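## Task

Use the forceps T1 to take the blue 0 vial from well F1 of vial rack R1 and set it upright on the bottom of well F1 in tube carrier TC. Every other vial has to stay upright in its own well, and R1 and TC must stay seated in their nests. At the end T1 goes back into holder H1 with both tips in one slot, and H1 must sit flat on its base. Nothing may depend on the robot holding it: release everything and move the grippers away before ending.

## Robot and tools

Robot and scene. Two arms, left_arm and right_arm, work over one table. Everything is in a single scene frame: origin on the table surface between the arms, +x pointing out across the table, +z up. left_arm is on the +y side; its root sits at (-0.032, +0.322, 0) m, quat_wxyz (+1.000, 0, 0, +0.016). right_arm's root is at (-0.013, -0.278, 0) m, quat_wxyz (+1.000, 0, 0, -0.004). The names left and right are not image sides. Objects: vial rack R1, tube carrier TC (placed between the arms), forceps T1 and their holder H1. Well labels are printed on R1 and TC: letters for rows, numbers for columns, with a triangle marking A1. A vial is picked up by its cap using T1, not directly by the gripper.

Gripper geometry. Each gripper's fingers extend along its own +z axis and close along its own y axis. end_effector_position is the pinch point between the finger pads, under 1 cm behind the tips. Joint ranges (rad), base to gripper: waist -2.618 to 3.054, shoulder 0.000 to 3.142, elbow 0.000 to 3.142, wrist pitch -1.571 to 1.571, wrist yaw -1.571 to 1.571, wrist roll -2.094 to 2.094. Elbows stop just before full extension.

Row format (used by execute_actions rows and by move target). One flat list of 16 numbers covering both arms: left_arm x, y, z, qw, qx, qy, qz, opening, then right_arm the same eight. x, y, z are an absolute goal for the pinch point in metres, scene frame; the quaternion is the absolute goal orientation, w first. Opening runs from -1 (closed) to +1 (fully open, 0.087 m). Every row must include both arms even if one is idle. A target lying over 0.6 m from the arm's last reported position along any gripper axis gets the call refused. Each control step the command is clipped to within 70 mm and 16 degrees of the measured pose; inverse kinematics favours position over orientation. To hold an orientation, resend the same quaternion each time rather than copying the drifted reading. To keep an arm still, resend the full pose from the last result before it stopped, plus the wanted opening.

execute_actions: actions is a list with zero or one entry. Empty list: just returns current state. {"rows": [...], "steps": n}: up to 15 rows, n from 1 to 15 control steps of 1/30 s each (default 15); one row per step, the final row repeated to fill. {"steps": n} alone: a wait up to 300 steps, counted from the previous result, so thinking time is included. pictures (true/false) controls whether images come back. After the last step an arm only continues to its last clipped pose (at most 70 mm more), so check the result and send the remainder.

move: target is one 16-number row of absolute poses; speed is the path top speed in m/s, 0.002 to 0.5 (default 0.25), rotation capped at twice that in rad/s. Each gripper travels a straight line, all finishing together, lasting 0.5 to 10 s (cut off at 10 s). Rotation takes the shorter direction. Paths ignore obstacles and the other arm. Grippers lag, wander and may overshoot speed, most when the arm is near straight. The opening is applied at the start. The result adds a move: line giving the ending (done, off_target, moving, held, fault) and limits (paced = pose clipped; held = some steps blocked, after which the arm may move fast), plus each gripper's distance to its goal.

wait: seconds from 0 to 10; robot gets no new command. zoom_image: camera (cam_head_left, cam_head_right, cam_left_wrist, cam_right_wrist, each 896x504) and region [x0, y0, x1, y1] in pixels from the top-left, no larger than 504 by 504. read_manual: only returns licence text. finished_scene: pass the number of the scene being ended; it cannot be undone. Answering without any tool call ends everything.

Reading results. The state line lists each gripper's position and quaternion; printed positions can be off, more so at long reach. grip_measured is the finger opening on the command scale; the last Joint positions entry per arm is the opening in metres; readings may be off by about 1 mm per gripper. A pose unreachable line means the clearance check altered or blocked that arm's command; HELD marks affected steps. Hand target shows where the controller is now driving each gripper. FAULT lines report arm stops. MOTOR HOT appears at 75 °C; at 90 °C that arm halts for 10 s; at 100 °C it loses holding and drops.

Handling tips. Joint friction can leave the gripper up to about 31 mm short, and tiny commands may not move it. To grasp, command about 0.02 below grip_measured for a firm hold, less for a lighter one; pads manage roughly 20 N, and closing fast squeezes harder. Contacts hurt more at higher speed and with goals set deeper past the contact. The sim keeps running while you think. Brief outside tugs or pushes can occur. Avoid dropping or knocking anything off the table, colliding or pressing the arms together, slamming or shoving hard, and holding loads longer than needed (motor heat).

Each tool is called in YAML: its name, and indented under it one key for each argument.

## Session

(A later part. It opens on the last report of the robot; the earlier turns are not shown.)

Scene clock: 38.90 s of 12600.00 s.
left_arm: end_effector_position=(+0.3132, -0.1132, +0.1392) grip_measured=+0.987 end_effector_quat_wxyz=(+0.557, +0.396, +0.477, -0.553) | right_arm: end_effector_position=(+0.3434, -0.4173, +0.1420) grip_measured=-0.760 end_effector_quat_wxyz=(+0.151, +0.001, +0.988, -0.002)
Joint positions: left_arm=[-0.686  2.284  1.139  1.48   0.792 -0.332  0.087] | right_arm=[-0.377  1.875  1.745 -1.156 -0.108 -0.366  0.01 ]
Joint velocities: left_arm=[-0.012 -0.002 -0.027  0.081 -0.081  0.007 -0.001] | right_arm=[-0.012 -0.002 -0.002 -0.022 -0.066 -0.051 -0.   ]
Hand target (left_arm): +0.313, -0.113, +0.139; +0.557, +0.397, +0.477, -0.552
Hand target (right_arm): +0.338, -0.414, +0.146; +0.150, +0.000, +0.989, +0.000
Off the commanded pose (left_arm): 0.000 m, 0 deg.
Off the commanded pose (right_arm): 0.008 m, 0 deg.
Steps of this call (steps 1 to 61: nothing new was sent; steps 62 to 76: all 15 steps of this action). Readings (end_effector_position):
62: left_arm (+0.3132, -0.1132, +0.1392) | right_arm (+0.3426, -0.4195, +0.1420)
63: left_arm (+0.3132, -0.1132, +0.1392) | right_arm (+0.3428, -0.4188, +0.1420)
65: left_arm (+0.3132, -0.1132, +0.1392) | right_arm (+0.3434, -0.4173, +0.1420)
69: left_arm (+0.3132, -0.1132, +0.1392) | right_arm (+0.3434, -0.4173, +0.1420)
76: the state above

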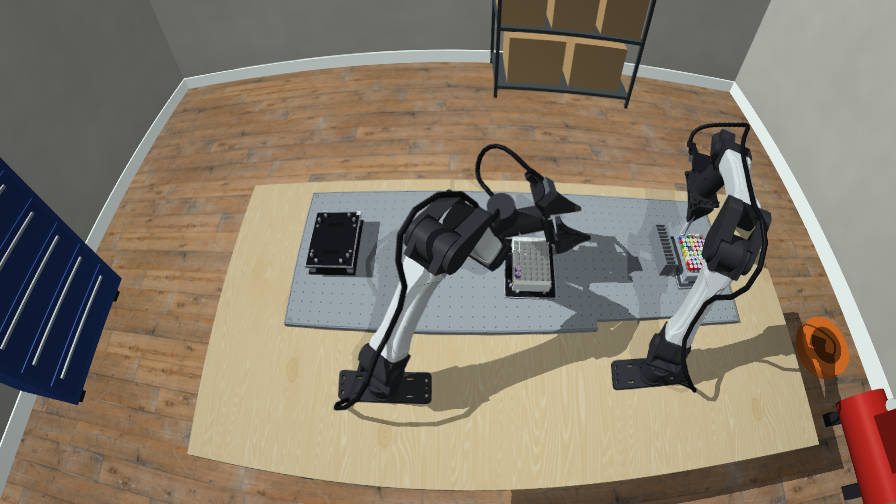

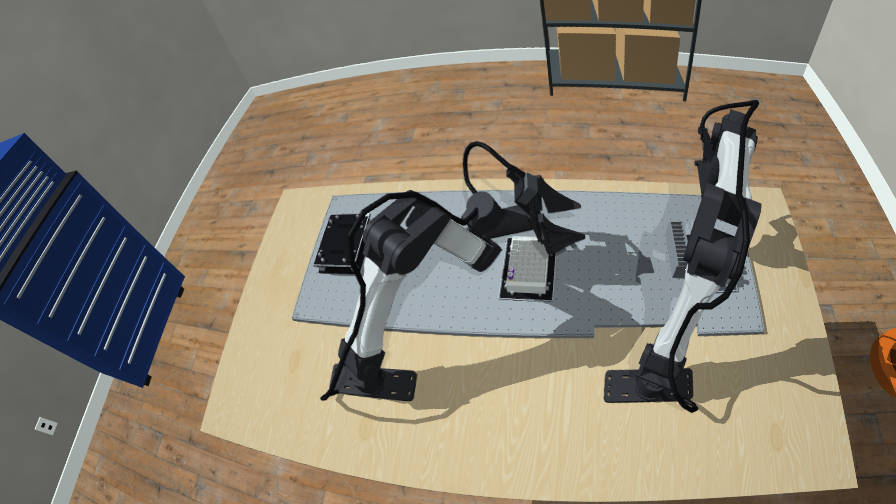

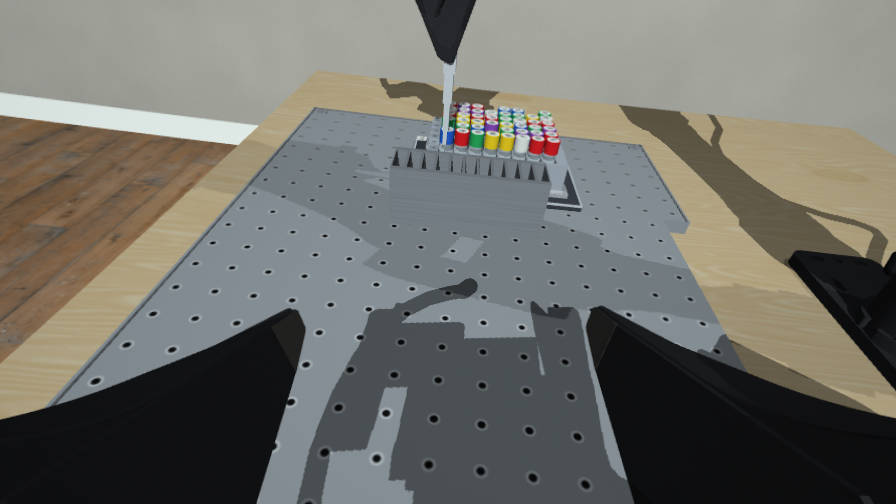

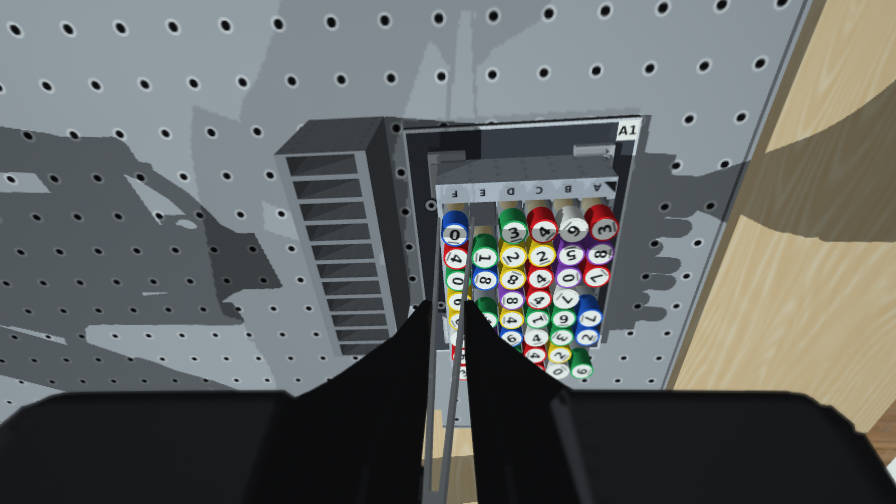

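Pulse works. A short pitch pulse inward.

execute_actions:
  actions:
    - {"rows":[[0.3132,-0.1132,0.139,0.557,0.397,0.477,-0.552,1,0.335,-0.413,0.146,0.144,0,0.9896,0,-0.76],[0.3132,-0.1132,0.139,0.557,0.397,0.477,-0.552,1,0.335,-0.413,0.146,0.144,0,0.9896,0,-0.76],[0.3132,-0.1132,0.139,0.557,0.397,0.477,-0.552,1,0.339,-0.4145,0.146,0.153,0,0.9882,0,-0.76]],"steps":8}
  pictures: false

Scene clock: 40.13 s of 12600.00 s.
left_arm: end_effector_position=(+0.3132, -0.1132, +0.1392) grip_measured=+0.987 end_effector_quat_wxyz=(+0.557, +0.396, +0.477, -0.553) | right_arm: end_effector_position=(+0.3425, -0.4170, +0.1418) grip_measured=-0.760 end_effector_quat_wxyz=(+0.149, +0.001, +0.989, -0.001)
Joint positions: left_arm=[-0.686  2.284  1.139  1.48   0.792 -0.332  0.087] | right_arm=[-0.377  1.875  1.745 -1.16  -0.108 -0.366  0.01 ]
Joint velocities: left_arm=[-0.017  0.002 -0.027  0.007  0.037 -0.051  0.001] | right_arm=[-0.022 -0.017  0.027  0.007 -0.022 -0.037 -0.001]
Hand target (left_arm): +0.313, -0.113, +0.139; +0.557, +0.397, +0.477, -0.552
Hand target (right_arm): +0.339, -0.415, +0.146; +0.153, +0.000, +0.988, +0.000
Off the commanded pose (left_arm): 0.000 m, 0 deg.
Off the commanded pose (right_arm): 0.006 m, 0 deg.
Steps of this call (steps 1 to 29: nothing new was sent; steps 30 to 37: all 8 steps of this action). Readings (end_effector_position):
30: left_arm (+0.3132, -0.1132, +0.1392) | right_arm (+0.3431, -0.4172, +0.1419)
31: left_arm (+0.3132, -0.1132, +0.1392) | right_arm (+0.3426, -0.4170, +0.1419)
33: left_arm (+0.3132, -0.1132, +0.1392) | right_arm (+0.3425, -0.4170, +0.1418)
37: the state above

execute_actions:
  actions:
    - {"rows":[[0.3132,-0.1132,0.139,0.557,0.397,0.477,-0.552,1,0.339,-0.4145,0.146,0.153,0,0.9882,0,-0.78],[0.3132,-0.1132,0.139,0.557,0.397,0.477,-0.552,1,0.339,-0.4145,0.146,0.153,0,0.9882,0,-0.79],[0.3132,-0.1132,0.139,0.557,0.397,0.477,-0.552,1,0.339,-0.4145,0.146,0.153,0,0.9882,0,-0.80],[0.3132,-0.1132,0.139,0.557,0.397,0.477,-0.552,1,0.339,-0.4145,0.146,0.153,0,0.9882,0,-0.81],[0.3132,-0.1132,0.139,0.557,0.397,0.477,-0.552,1,0.339,-0.4145,0.146,0.153,0,0.9882,0,-0.82],[0.3132,-0.1132,0.139,0.557,0.397,0.477,-0.552,1,0.339,-0.4145,0.146,0.153,0,0.9882,0,-0.83],[0.3132,-0.1132,0.139,0.557,0.397,0.477,-0.552,1,0.339,-0.4145,0.146,0.153,0,0.9882,0,-0.84]]}

zoom_image:
  camera: "cam_right_wrist"
  region: [380,150,530,300]

Scene clock: 42.03 s of 12600.00 s.
left_arm: end_effector_position=(+0.3132, -0.1132, +0.1392) grip_measured=+0.987 end_effector_quat_wxyz=(+0.557, +0.396, +0.477, -0.553) | right_arm: end_effector_position=(+0.3425, -0.4170, +0.1418) grip_measured=-0.820 end_effector_quat_wxyz=(+0.149, +0.001, +0.989, -0.001)
Joint positions: left_arm=[-0.686  2.284  1.139  1.48   0.792 -0.332  0.087] | right_arm=[-0.377  1.875  1.745 -1.16  -0.108 -0.366  0.008]
Joint velocities: left_arm=[ 0.002 -0.002 -0.002  0.007  0.022  0.007  0.001] | right_arm=[ 0.007 -0.007 -0.007 -0.051 -0.007  0.081 -0.001]
Hand target (left_arm): +0.313, -0.113, +0.139; +0.557, +0.397, +0.477, -0.552
Hand target (right_arm): +0.339, -0.415, +0.146; +0.153, +0.000, +0.988, -0.000
Off the commanded pose (left_arm): 0.000 m, 0 deg.
Off the commanded pose (right_arm): 0.006 m, 0 deg.
Steps of this call (steps 1 to 42: nothing new was sent; steps 43 to 57: all 15 steps of this action). Readings (end_effector_position):
43: left_arm (+0.3132, -0.1132, +0.1392) | right_arm (+0.3425, -0.4170, +0.1418)
44: left_arm (+0.3132, -0.1132, +0.1392) | right_arm (+0.3425, -0.4170, +0.1418)
46: left_arm (+0.3132, -0.1132, +0.1392) | right_arm (+0.3425, -0.4170, +0.1418)
50: left_arm (+0.3132, -0.1132, +0.1392) | right_arm (+0.3425, -0.4170, +0.1418)
57: the state above

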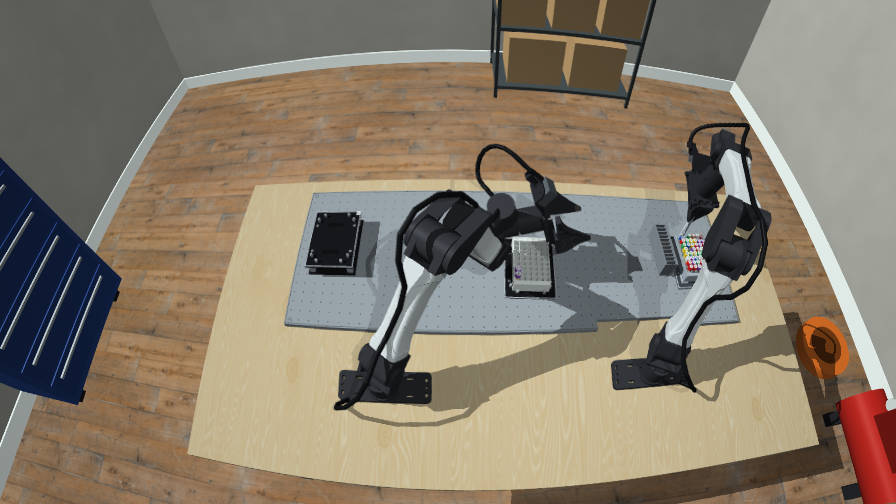

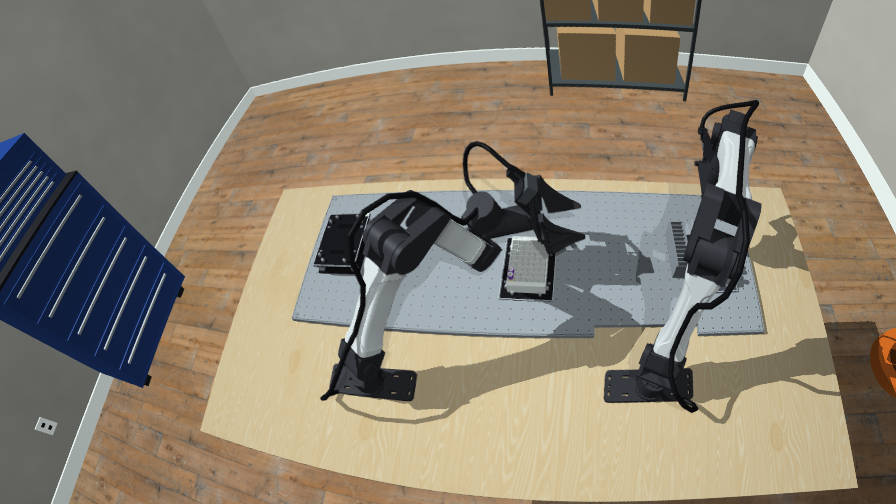

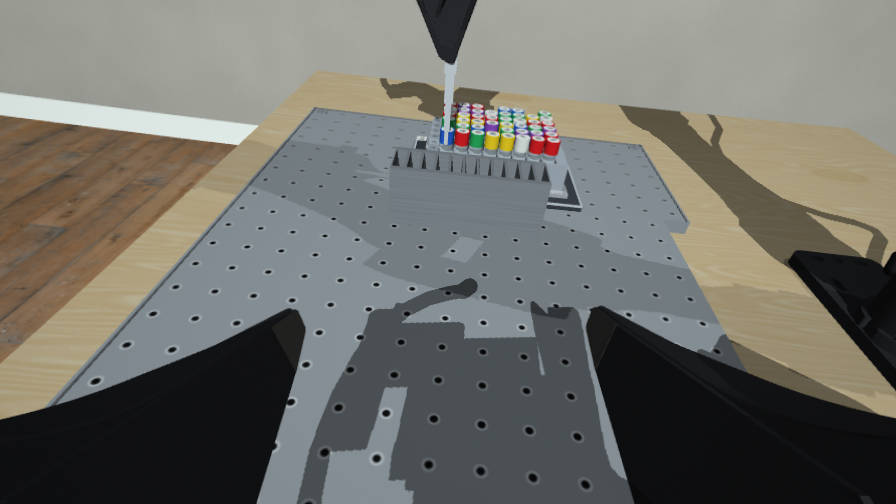

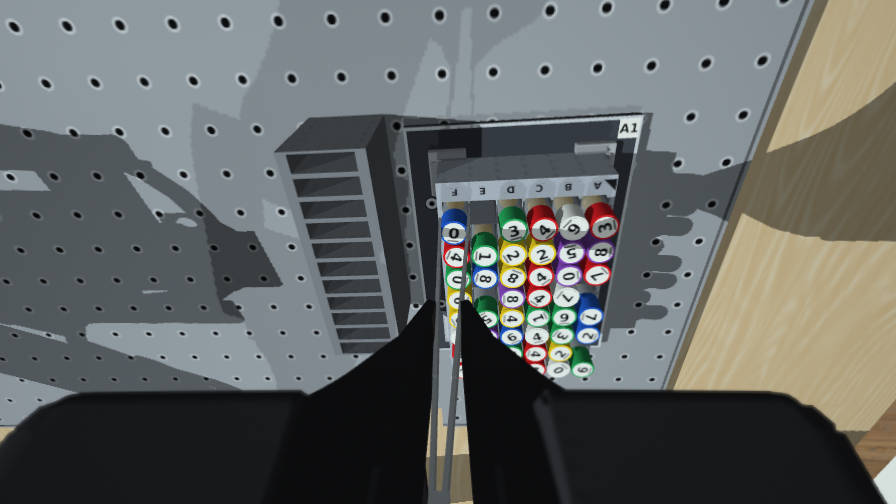

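Region (380, 150, 530, 300) of cam_right_wrist's 896x504 image, scaled by 3.360, with more detail than that image has.

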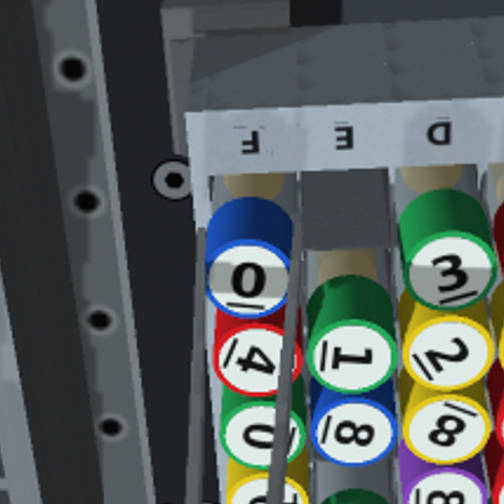

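move:
  target: [0.3132,-0.1132,0.139,0.557,0.397,0.477,-0.552,1,0.347,-0.4185,0.215,0.155,0,0.988,0,-0.835]
  speed: 0.03

zoom_image:
  camera: "cam_left_wrist"
  region: [390,30,550,190]

move:
  target: [0.315,0.20,0.1267,0.517,0.474,0.523,-0.485,1,0.315,0.035,0.21,0.155,0,0.988,0,-0.835]
  speed: 0.15

Scene clock: 46.03 s of 12600.00 s.
left_arm: end_effector_position=(+0.3132, -0.1132, +0.1392) grip_measured=+0.987 end_effector_quat_wxyz=(+0.557, +0.396, +0.477, -0.553) | right_arm: end_effector_position=(+0.3441, -0.4176, +0.2121) grip_measured=-0.820 end_effector_quat_wxyz=(+0.153, +0.001, +0.988, -0.003)
Joint positions: left_arm=[-0.686  2.284  1.139  1.48   0.792 -0.332  0.087] | right_arm=[-0.377  1.962  2.152 -1.473 -0.108 -0.366  0.008]
Joint velocities: left_arm=[ 0.002 -0.007 -0.007  0.007 -0.037 -0.022 -0.   ] | right_arm=[ 0.012 -0.012  0.007 -0.022  0.007 -0.051  0.   ]
Hand target (left_arm): +0.313, -0.113, +0.139; +0.557, +0.397, +0.477, -0.552
Hand target (right_arm): +0.346, -0.418, +0.215; +0.155, +0.000, +0.988, -0.000
Off the commanded pose (left_arm): 0.000 m, 0 deg.
Off the commanded pose (right_arm): 0.004 m, 0 deg.
move: done

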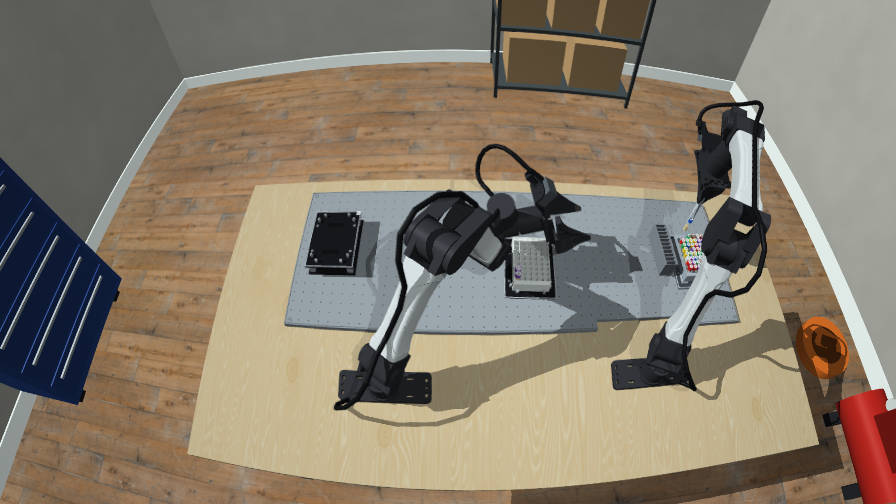

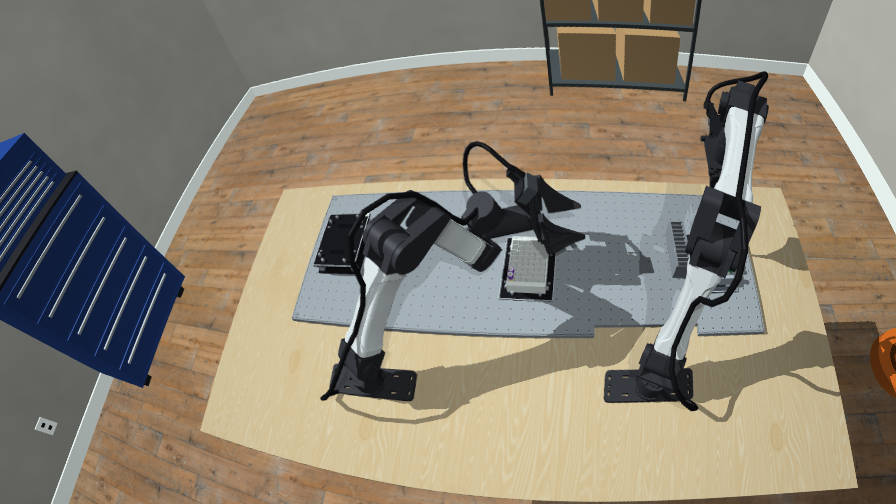

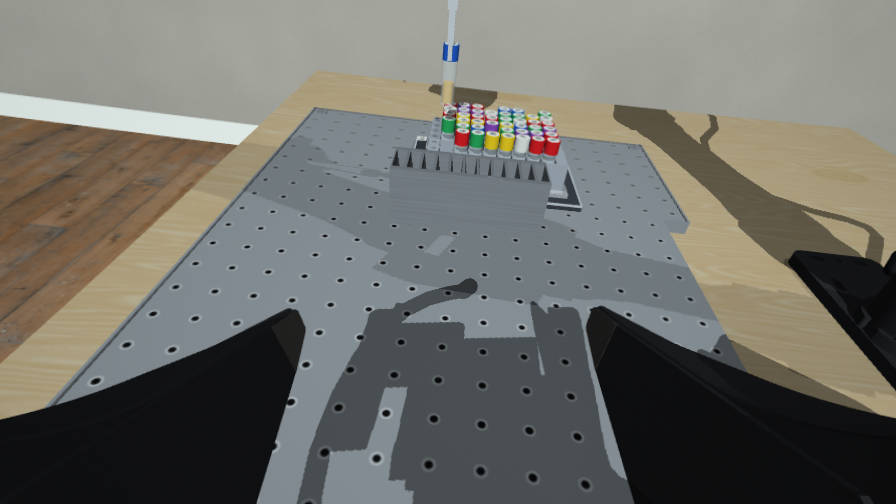

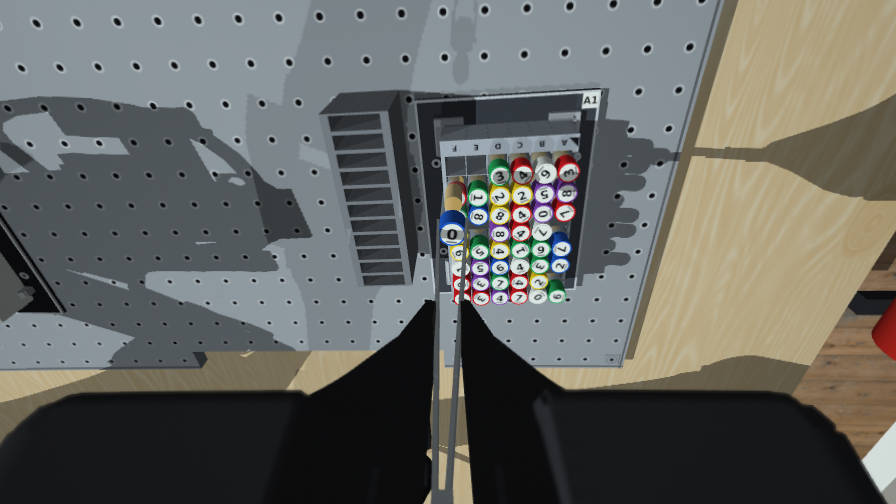

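Region (390, 30, 550, 190) of cam_left_wrist's 896x504 image, scaled by 3.150, with more detail than that image has.

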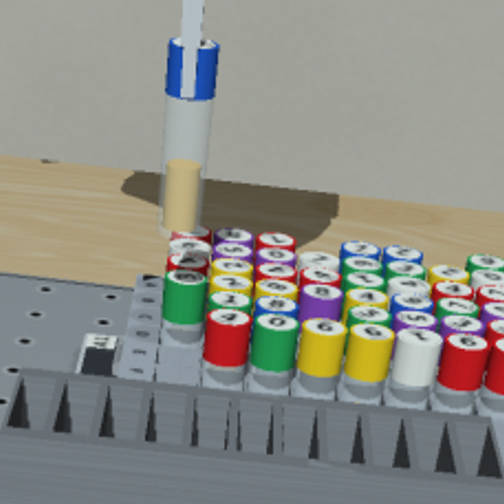

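Scene clock: 49.50 s of 12600.00 s.
left_arm: end_effector_position=(+0.3224, +0.1983, +0.1236) grip_measured=+0.987 end_effector_quat_wxyz=(+0.533, +0.447, +0.546, -0.467) | right_arm: end_effector_position=(+0.3083, +0.0374, +0.2069) grip_measured=-0.820 end_effector_quat_wxyz=(+0.184, -0.003, +0.982, +0.049)
Joint positions: left_arm=[ 0.121  1.979  0.734  1.541  1.556 -0.33   0.087] | right_arm=[ 0.794  2.229  2.54  -1.547  0.188  0.748  0.008]
Joint velocities: left_arm=[-0.027 -0.007 -0.017 -0.022 -0.037  0.007 -0.   ] | right_arm=[ 0.012 -0.007 -0.022  0.022  0.022 -0.037 -0.   ]
Hand target (left_arm): +0.317, +0.200, +0.126; +0.537, +0.452, +0.543, -0.461
Hand target (right_arm): +0.309, +0.038, +0.210; +0.190, +0.001, +0.981, +0.048
Off the commanded pose (left_arm): 0.008 m, 5 deg.
Off the commanded pose (right_arm): 0.008 m, 7 deg.
joint sent to its limit (left arm) — the command would take joint 5 (wrist yaw) past its upper limit, so that joint was sent only as far as its limit.
joint sent to its limit (right arm) — the command would take joint 4 (wrist pitch) past its lower limit, so that joint was sent only as far as its limit.
move: off_target (left_arm, right_arm)

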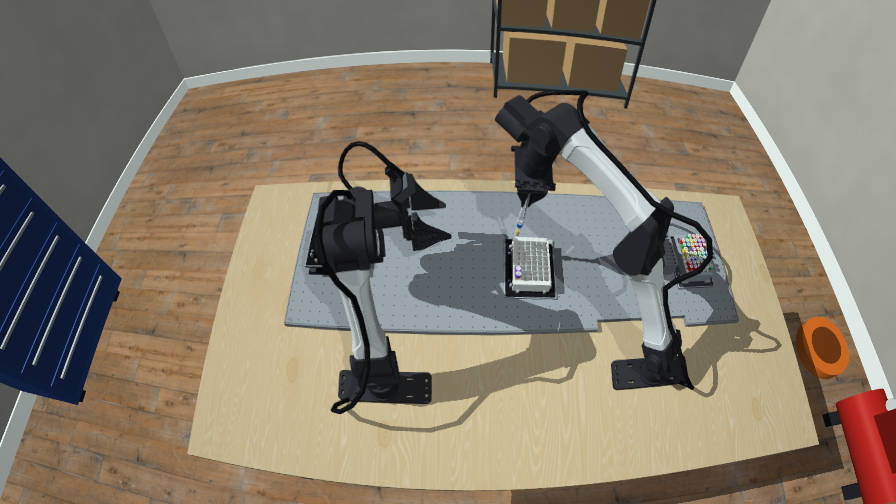

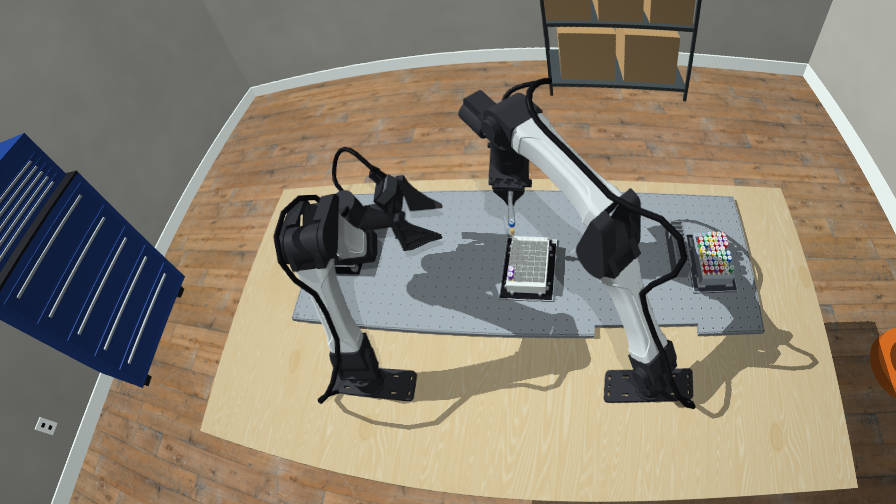

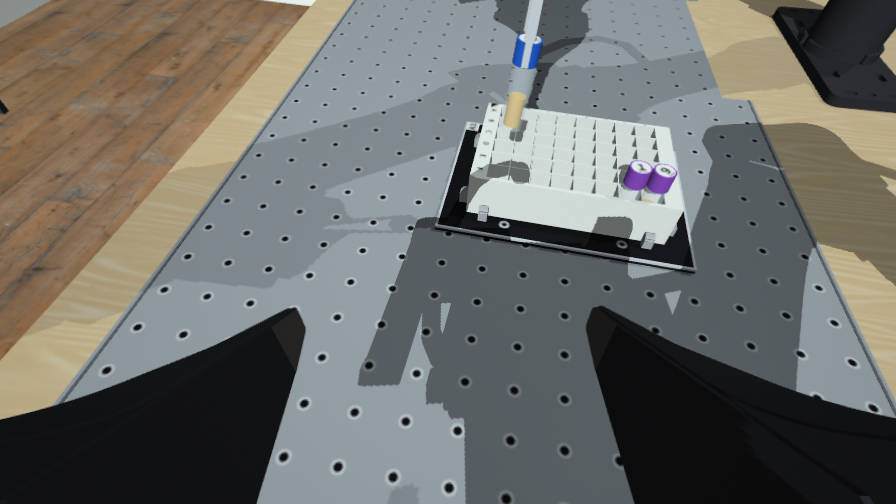

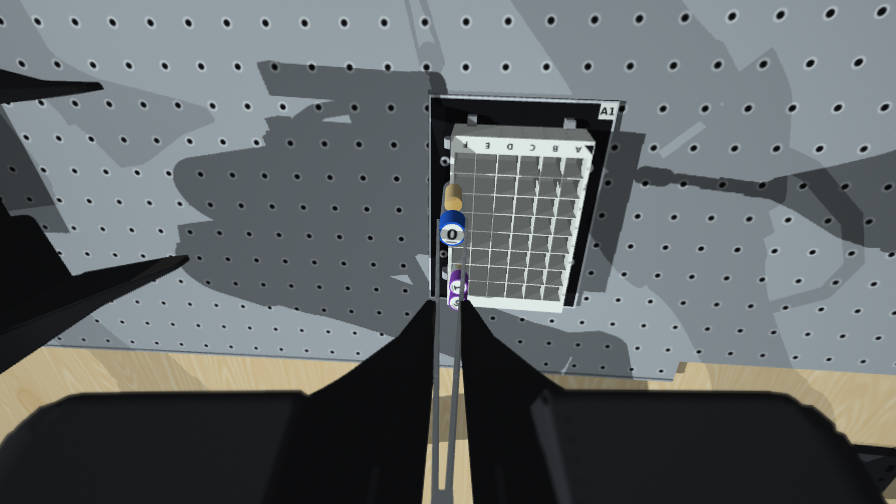

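move:
  target: [0.317,0.20,0.126,0.537,0.452,0.543,-0.461,1,0.322,0.045,0.186,0.141,-0.385,0.910,0.060,-0.835]
  speed: 0.12

zoom_image:
  camera: "cam_left_wrist"
  region: [430,50,610,230]

zoom_image:
  camera: "cam_right_wrist"
  region: [380,120,530,270]

Scene clock: 54.53 s of 12600.00 s.
left_arm: end_effector_position=(+0.3225, +0.1983, +0.1236) grip_measured=+0.987 end_effector_quat_wxyz=(+0.534, +0.448, +0.545, -0.466) | right_arm: end_effector_position=(+0.3179, +0.0479, +0.1832) grip_measured=-0.820 end_effector_quat_wxyz=(+0.156, -0.385, +0.908, +0.061)
Joint positions: left_arm=[ 0.121  1.979  0.734  1.541  1.557 -0.326  0.087] | right_arm=[ 0.787  2.357  2.67  -1.548  0.002 -0.023  0.008]
Joint velocities: left_arm=[-0.002  0.012 -0.002 -0.007  0.022 -0.007  0.   ] | right_arm=[-0.022 -0.002  0.022 -0.007 -0.007  0.007  0.   ]
Hand target (left_arm): +0.317, +0.200, +0.126; +0.537, +0.452, +0.543, -0.461
Hand target (right_arm): +0.322, +0.045, +0.186; +0.157, -0.384, +0.908, +0.066
Off the commanded pose (left_arm): 0.006 m, 1 deg.
Off the commanded pose (right_arm): 0.006 m, 2 deg.
joint sent to its limit (left arm) — the command would take joint 5 (wrist yaw) past its upper limit, so that joint was sent only as far as its limit.
joint sent to its limit (right arm) — the command would take joint 4 (wrist pitch) past its lower limit, so that joint was sent only as far as its limit.
move: done

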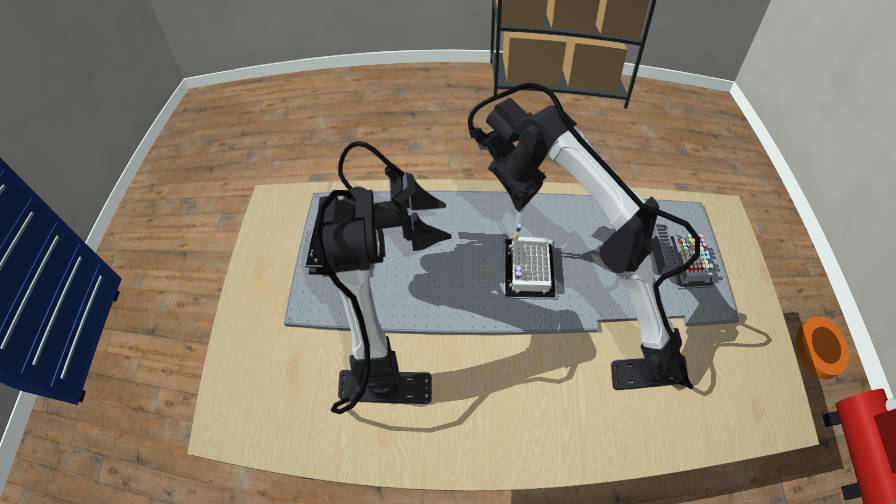

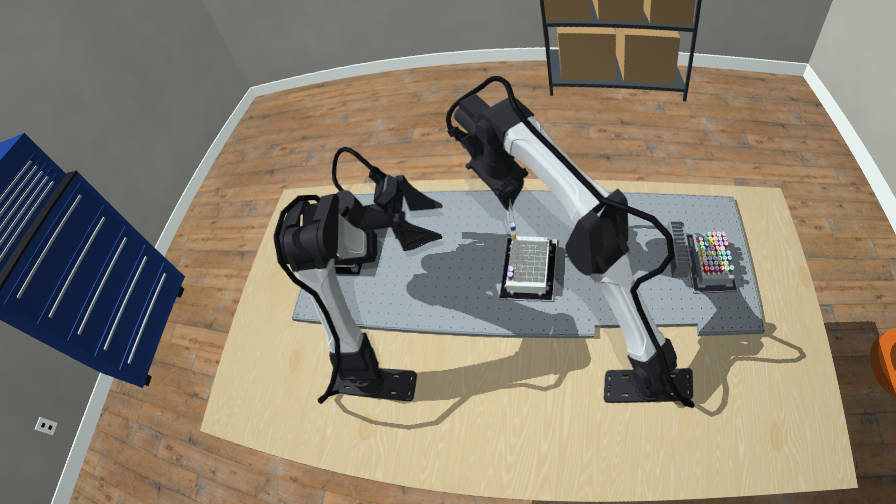

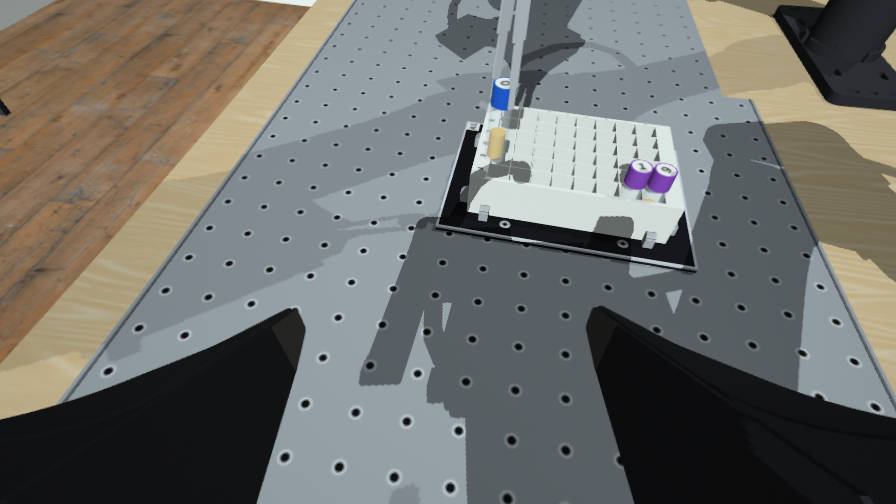

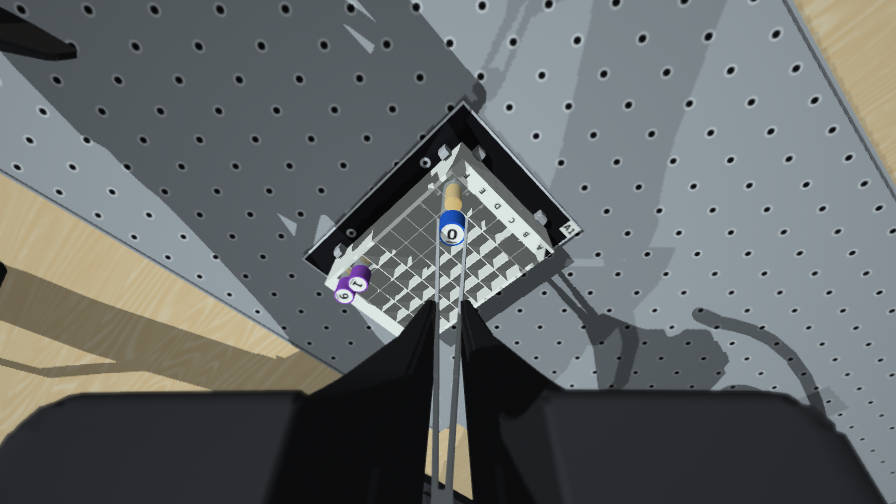

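Region (430, 50, 610, 230) of cam_left_wrist's 896x504 image, scaled by 2.800, with more detail than that image has.

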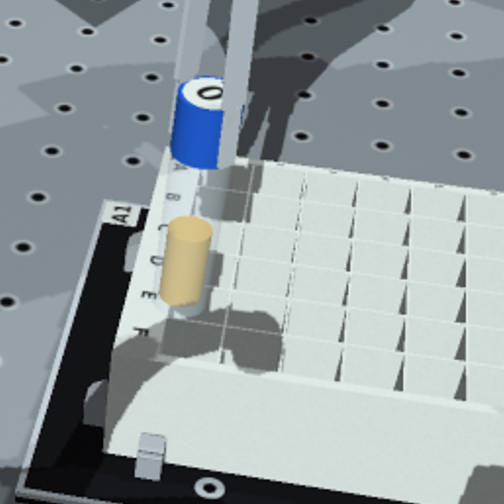

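Region (380, 120, 530, 270) of cam_right_wrist's 896x504 image, scaled by 3.360, with more detail than that image has.

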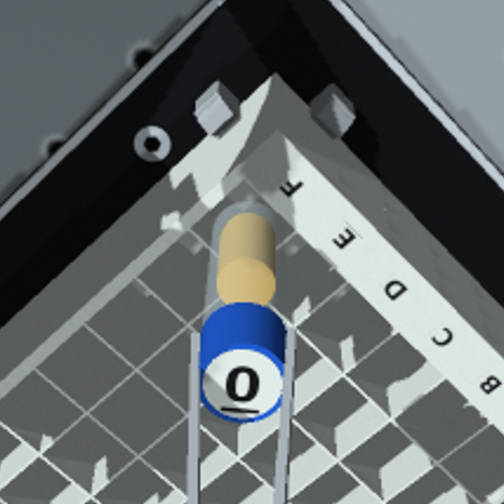

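move:
  target: [0.317,0.20,0.126,0.537,0.452,0.543,-0.461,1,0.317,0.047,0.179,0.148,-0.385,0.909,0.0625,-0.835]
  speed: 0.01

zoom_image:
  camera: "cam_left_wrist"
  region: [450,90,570,210]

zoom_image:
  camera: "cam_right_wrist"
  region: [400,140,500,240]

Scene clock: 56.90 s of 12600.00 s.
left_arm: end_effector_position=(+0.3225, +0.1983, +0.1236) grip_measured=+0.987 end_effector_quat_wxyz=(+0.534, +0.448, +0.545, -0.466) | right_arm: end_effector_position=(+0.3179, +0.0479, +0.1832) grip_measured=-0.820 end_effector_quat_wxyz=(+0.155, -0.386, +0.907, +0.061)
Joint positions: left_arm=[ 0.121  1.979  0.734  1.541  1.557 -0.326  0.087] | right_arm=[ 0.787  2.357  2.67  -1.548  0.001 -0.026  0.008]
Joint velocities: left_arm=[-0.017  0.007 -0.002 -0.081 -0.007 -0.022 -0.   ] | right_arm=[-0.002 -0.007 -0.012 -0.007 -0.037 -0.007  0.001]
Hand target (left_arm): +0.317, +0.200, +0.126; +0.537, +0.452, +0.543, -0.461
Hand target (right_arm): +0.317, +0.047, +0.179; +0.148, -0.385, +0.909, +0.062
Off the commanded pose (left_arm): 0.006 m, 1 deg.
Off the commanded pose (right_arm): 0.004 m, 1 deg.
joint sent to its limit (left arm) — the command would take joint 5 (wrist yaw) past its upper limit, so that joint was sent only as far as its limit.
move: done

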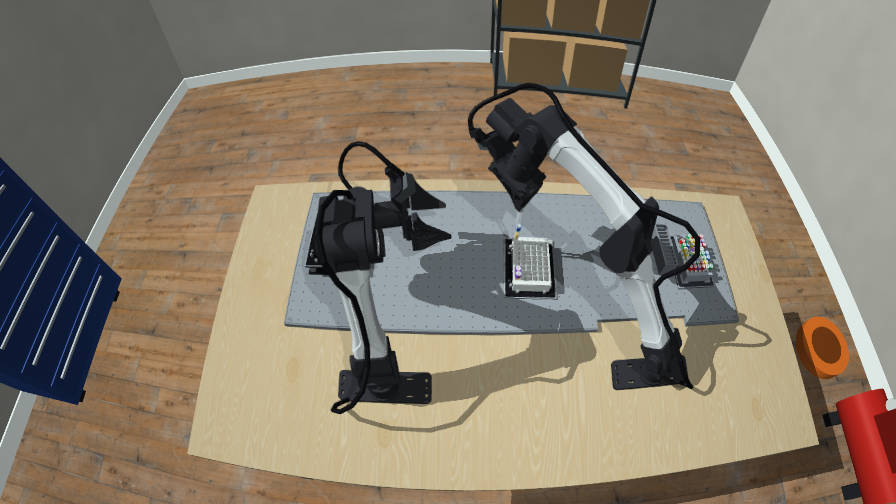

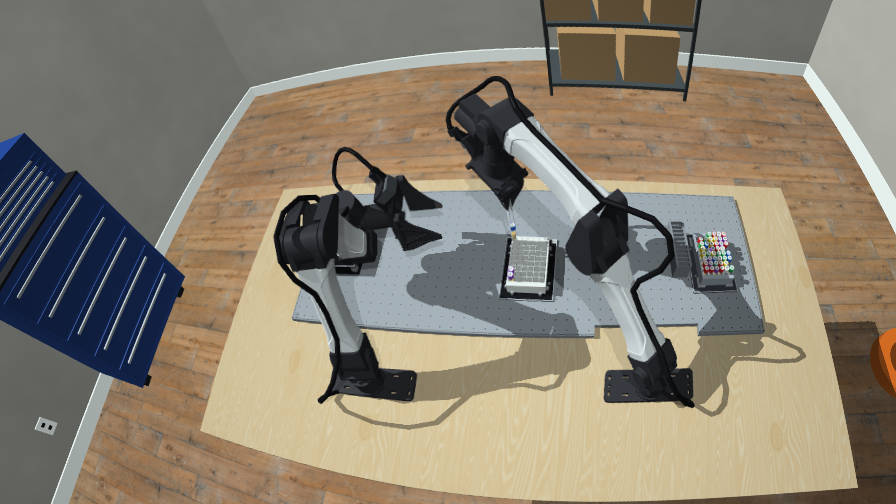

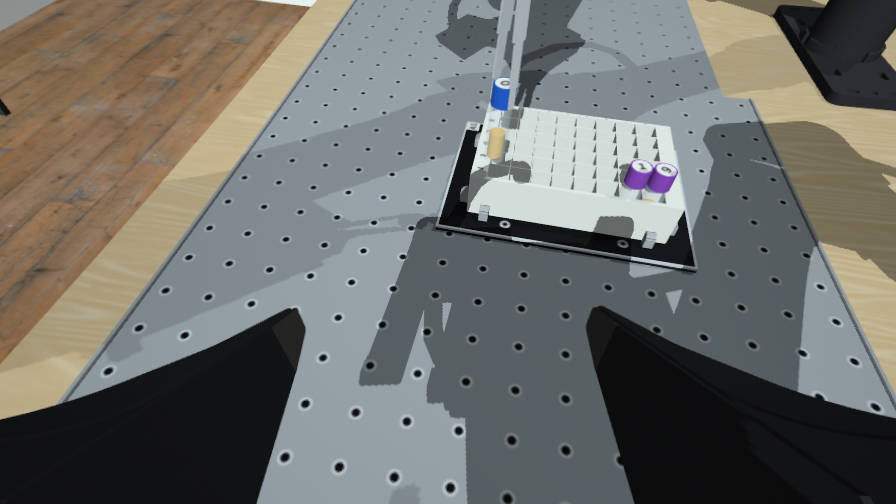

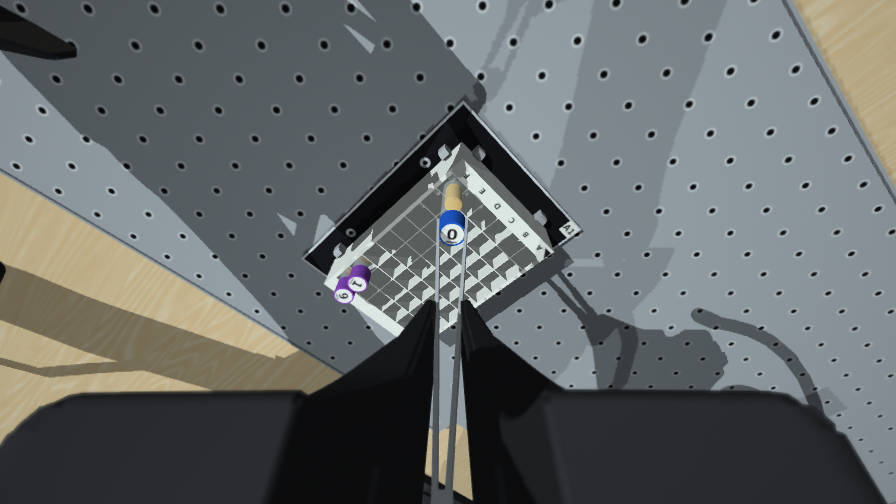

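Region (450, 90, 570, 210) of cam_left_wrist's 896x504 image, scaled by 4.200, with more detail than that image has.

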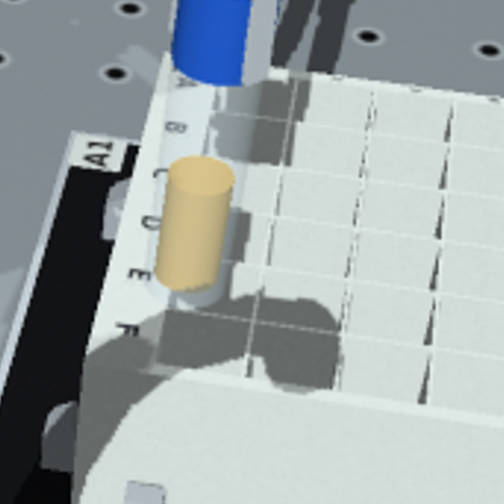

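Region (400, 140, 500, 240) of cam_right_wrist's 896x504 image, scaled by 5.040, with more detail than that image has.

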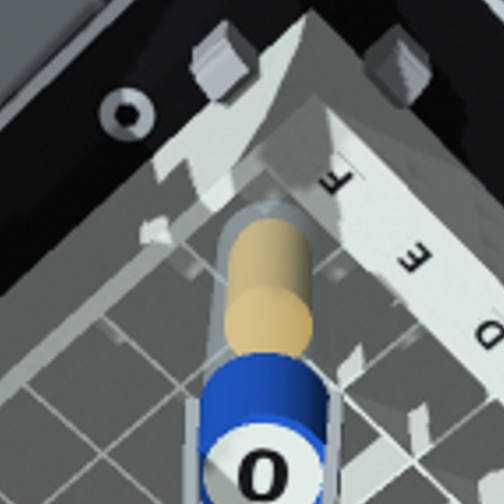

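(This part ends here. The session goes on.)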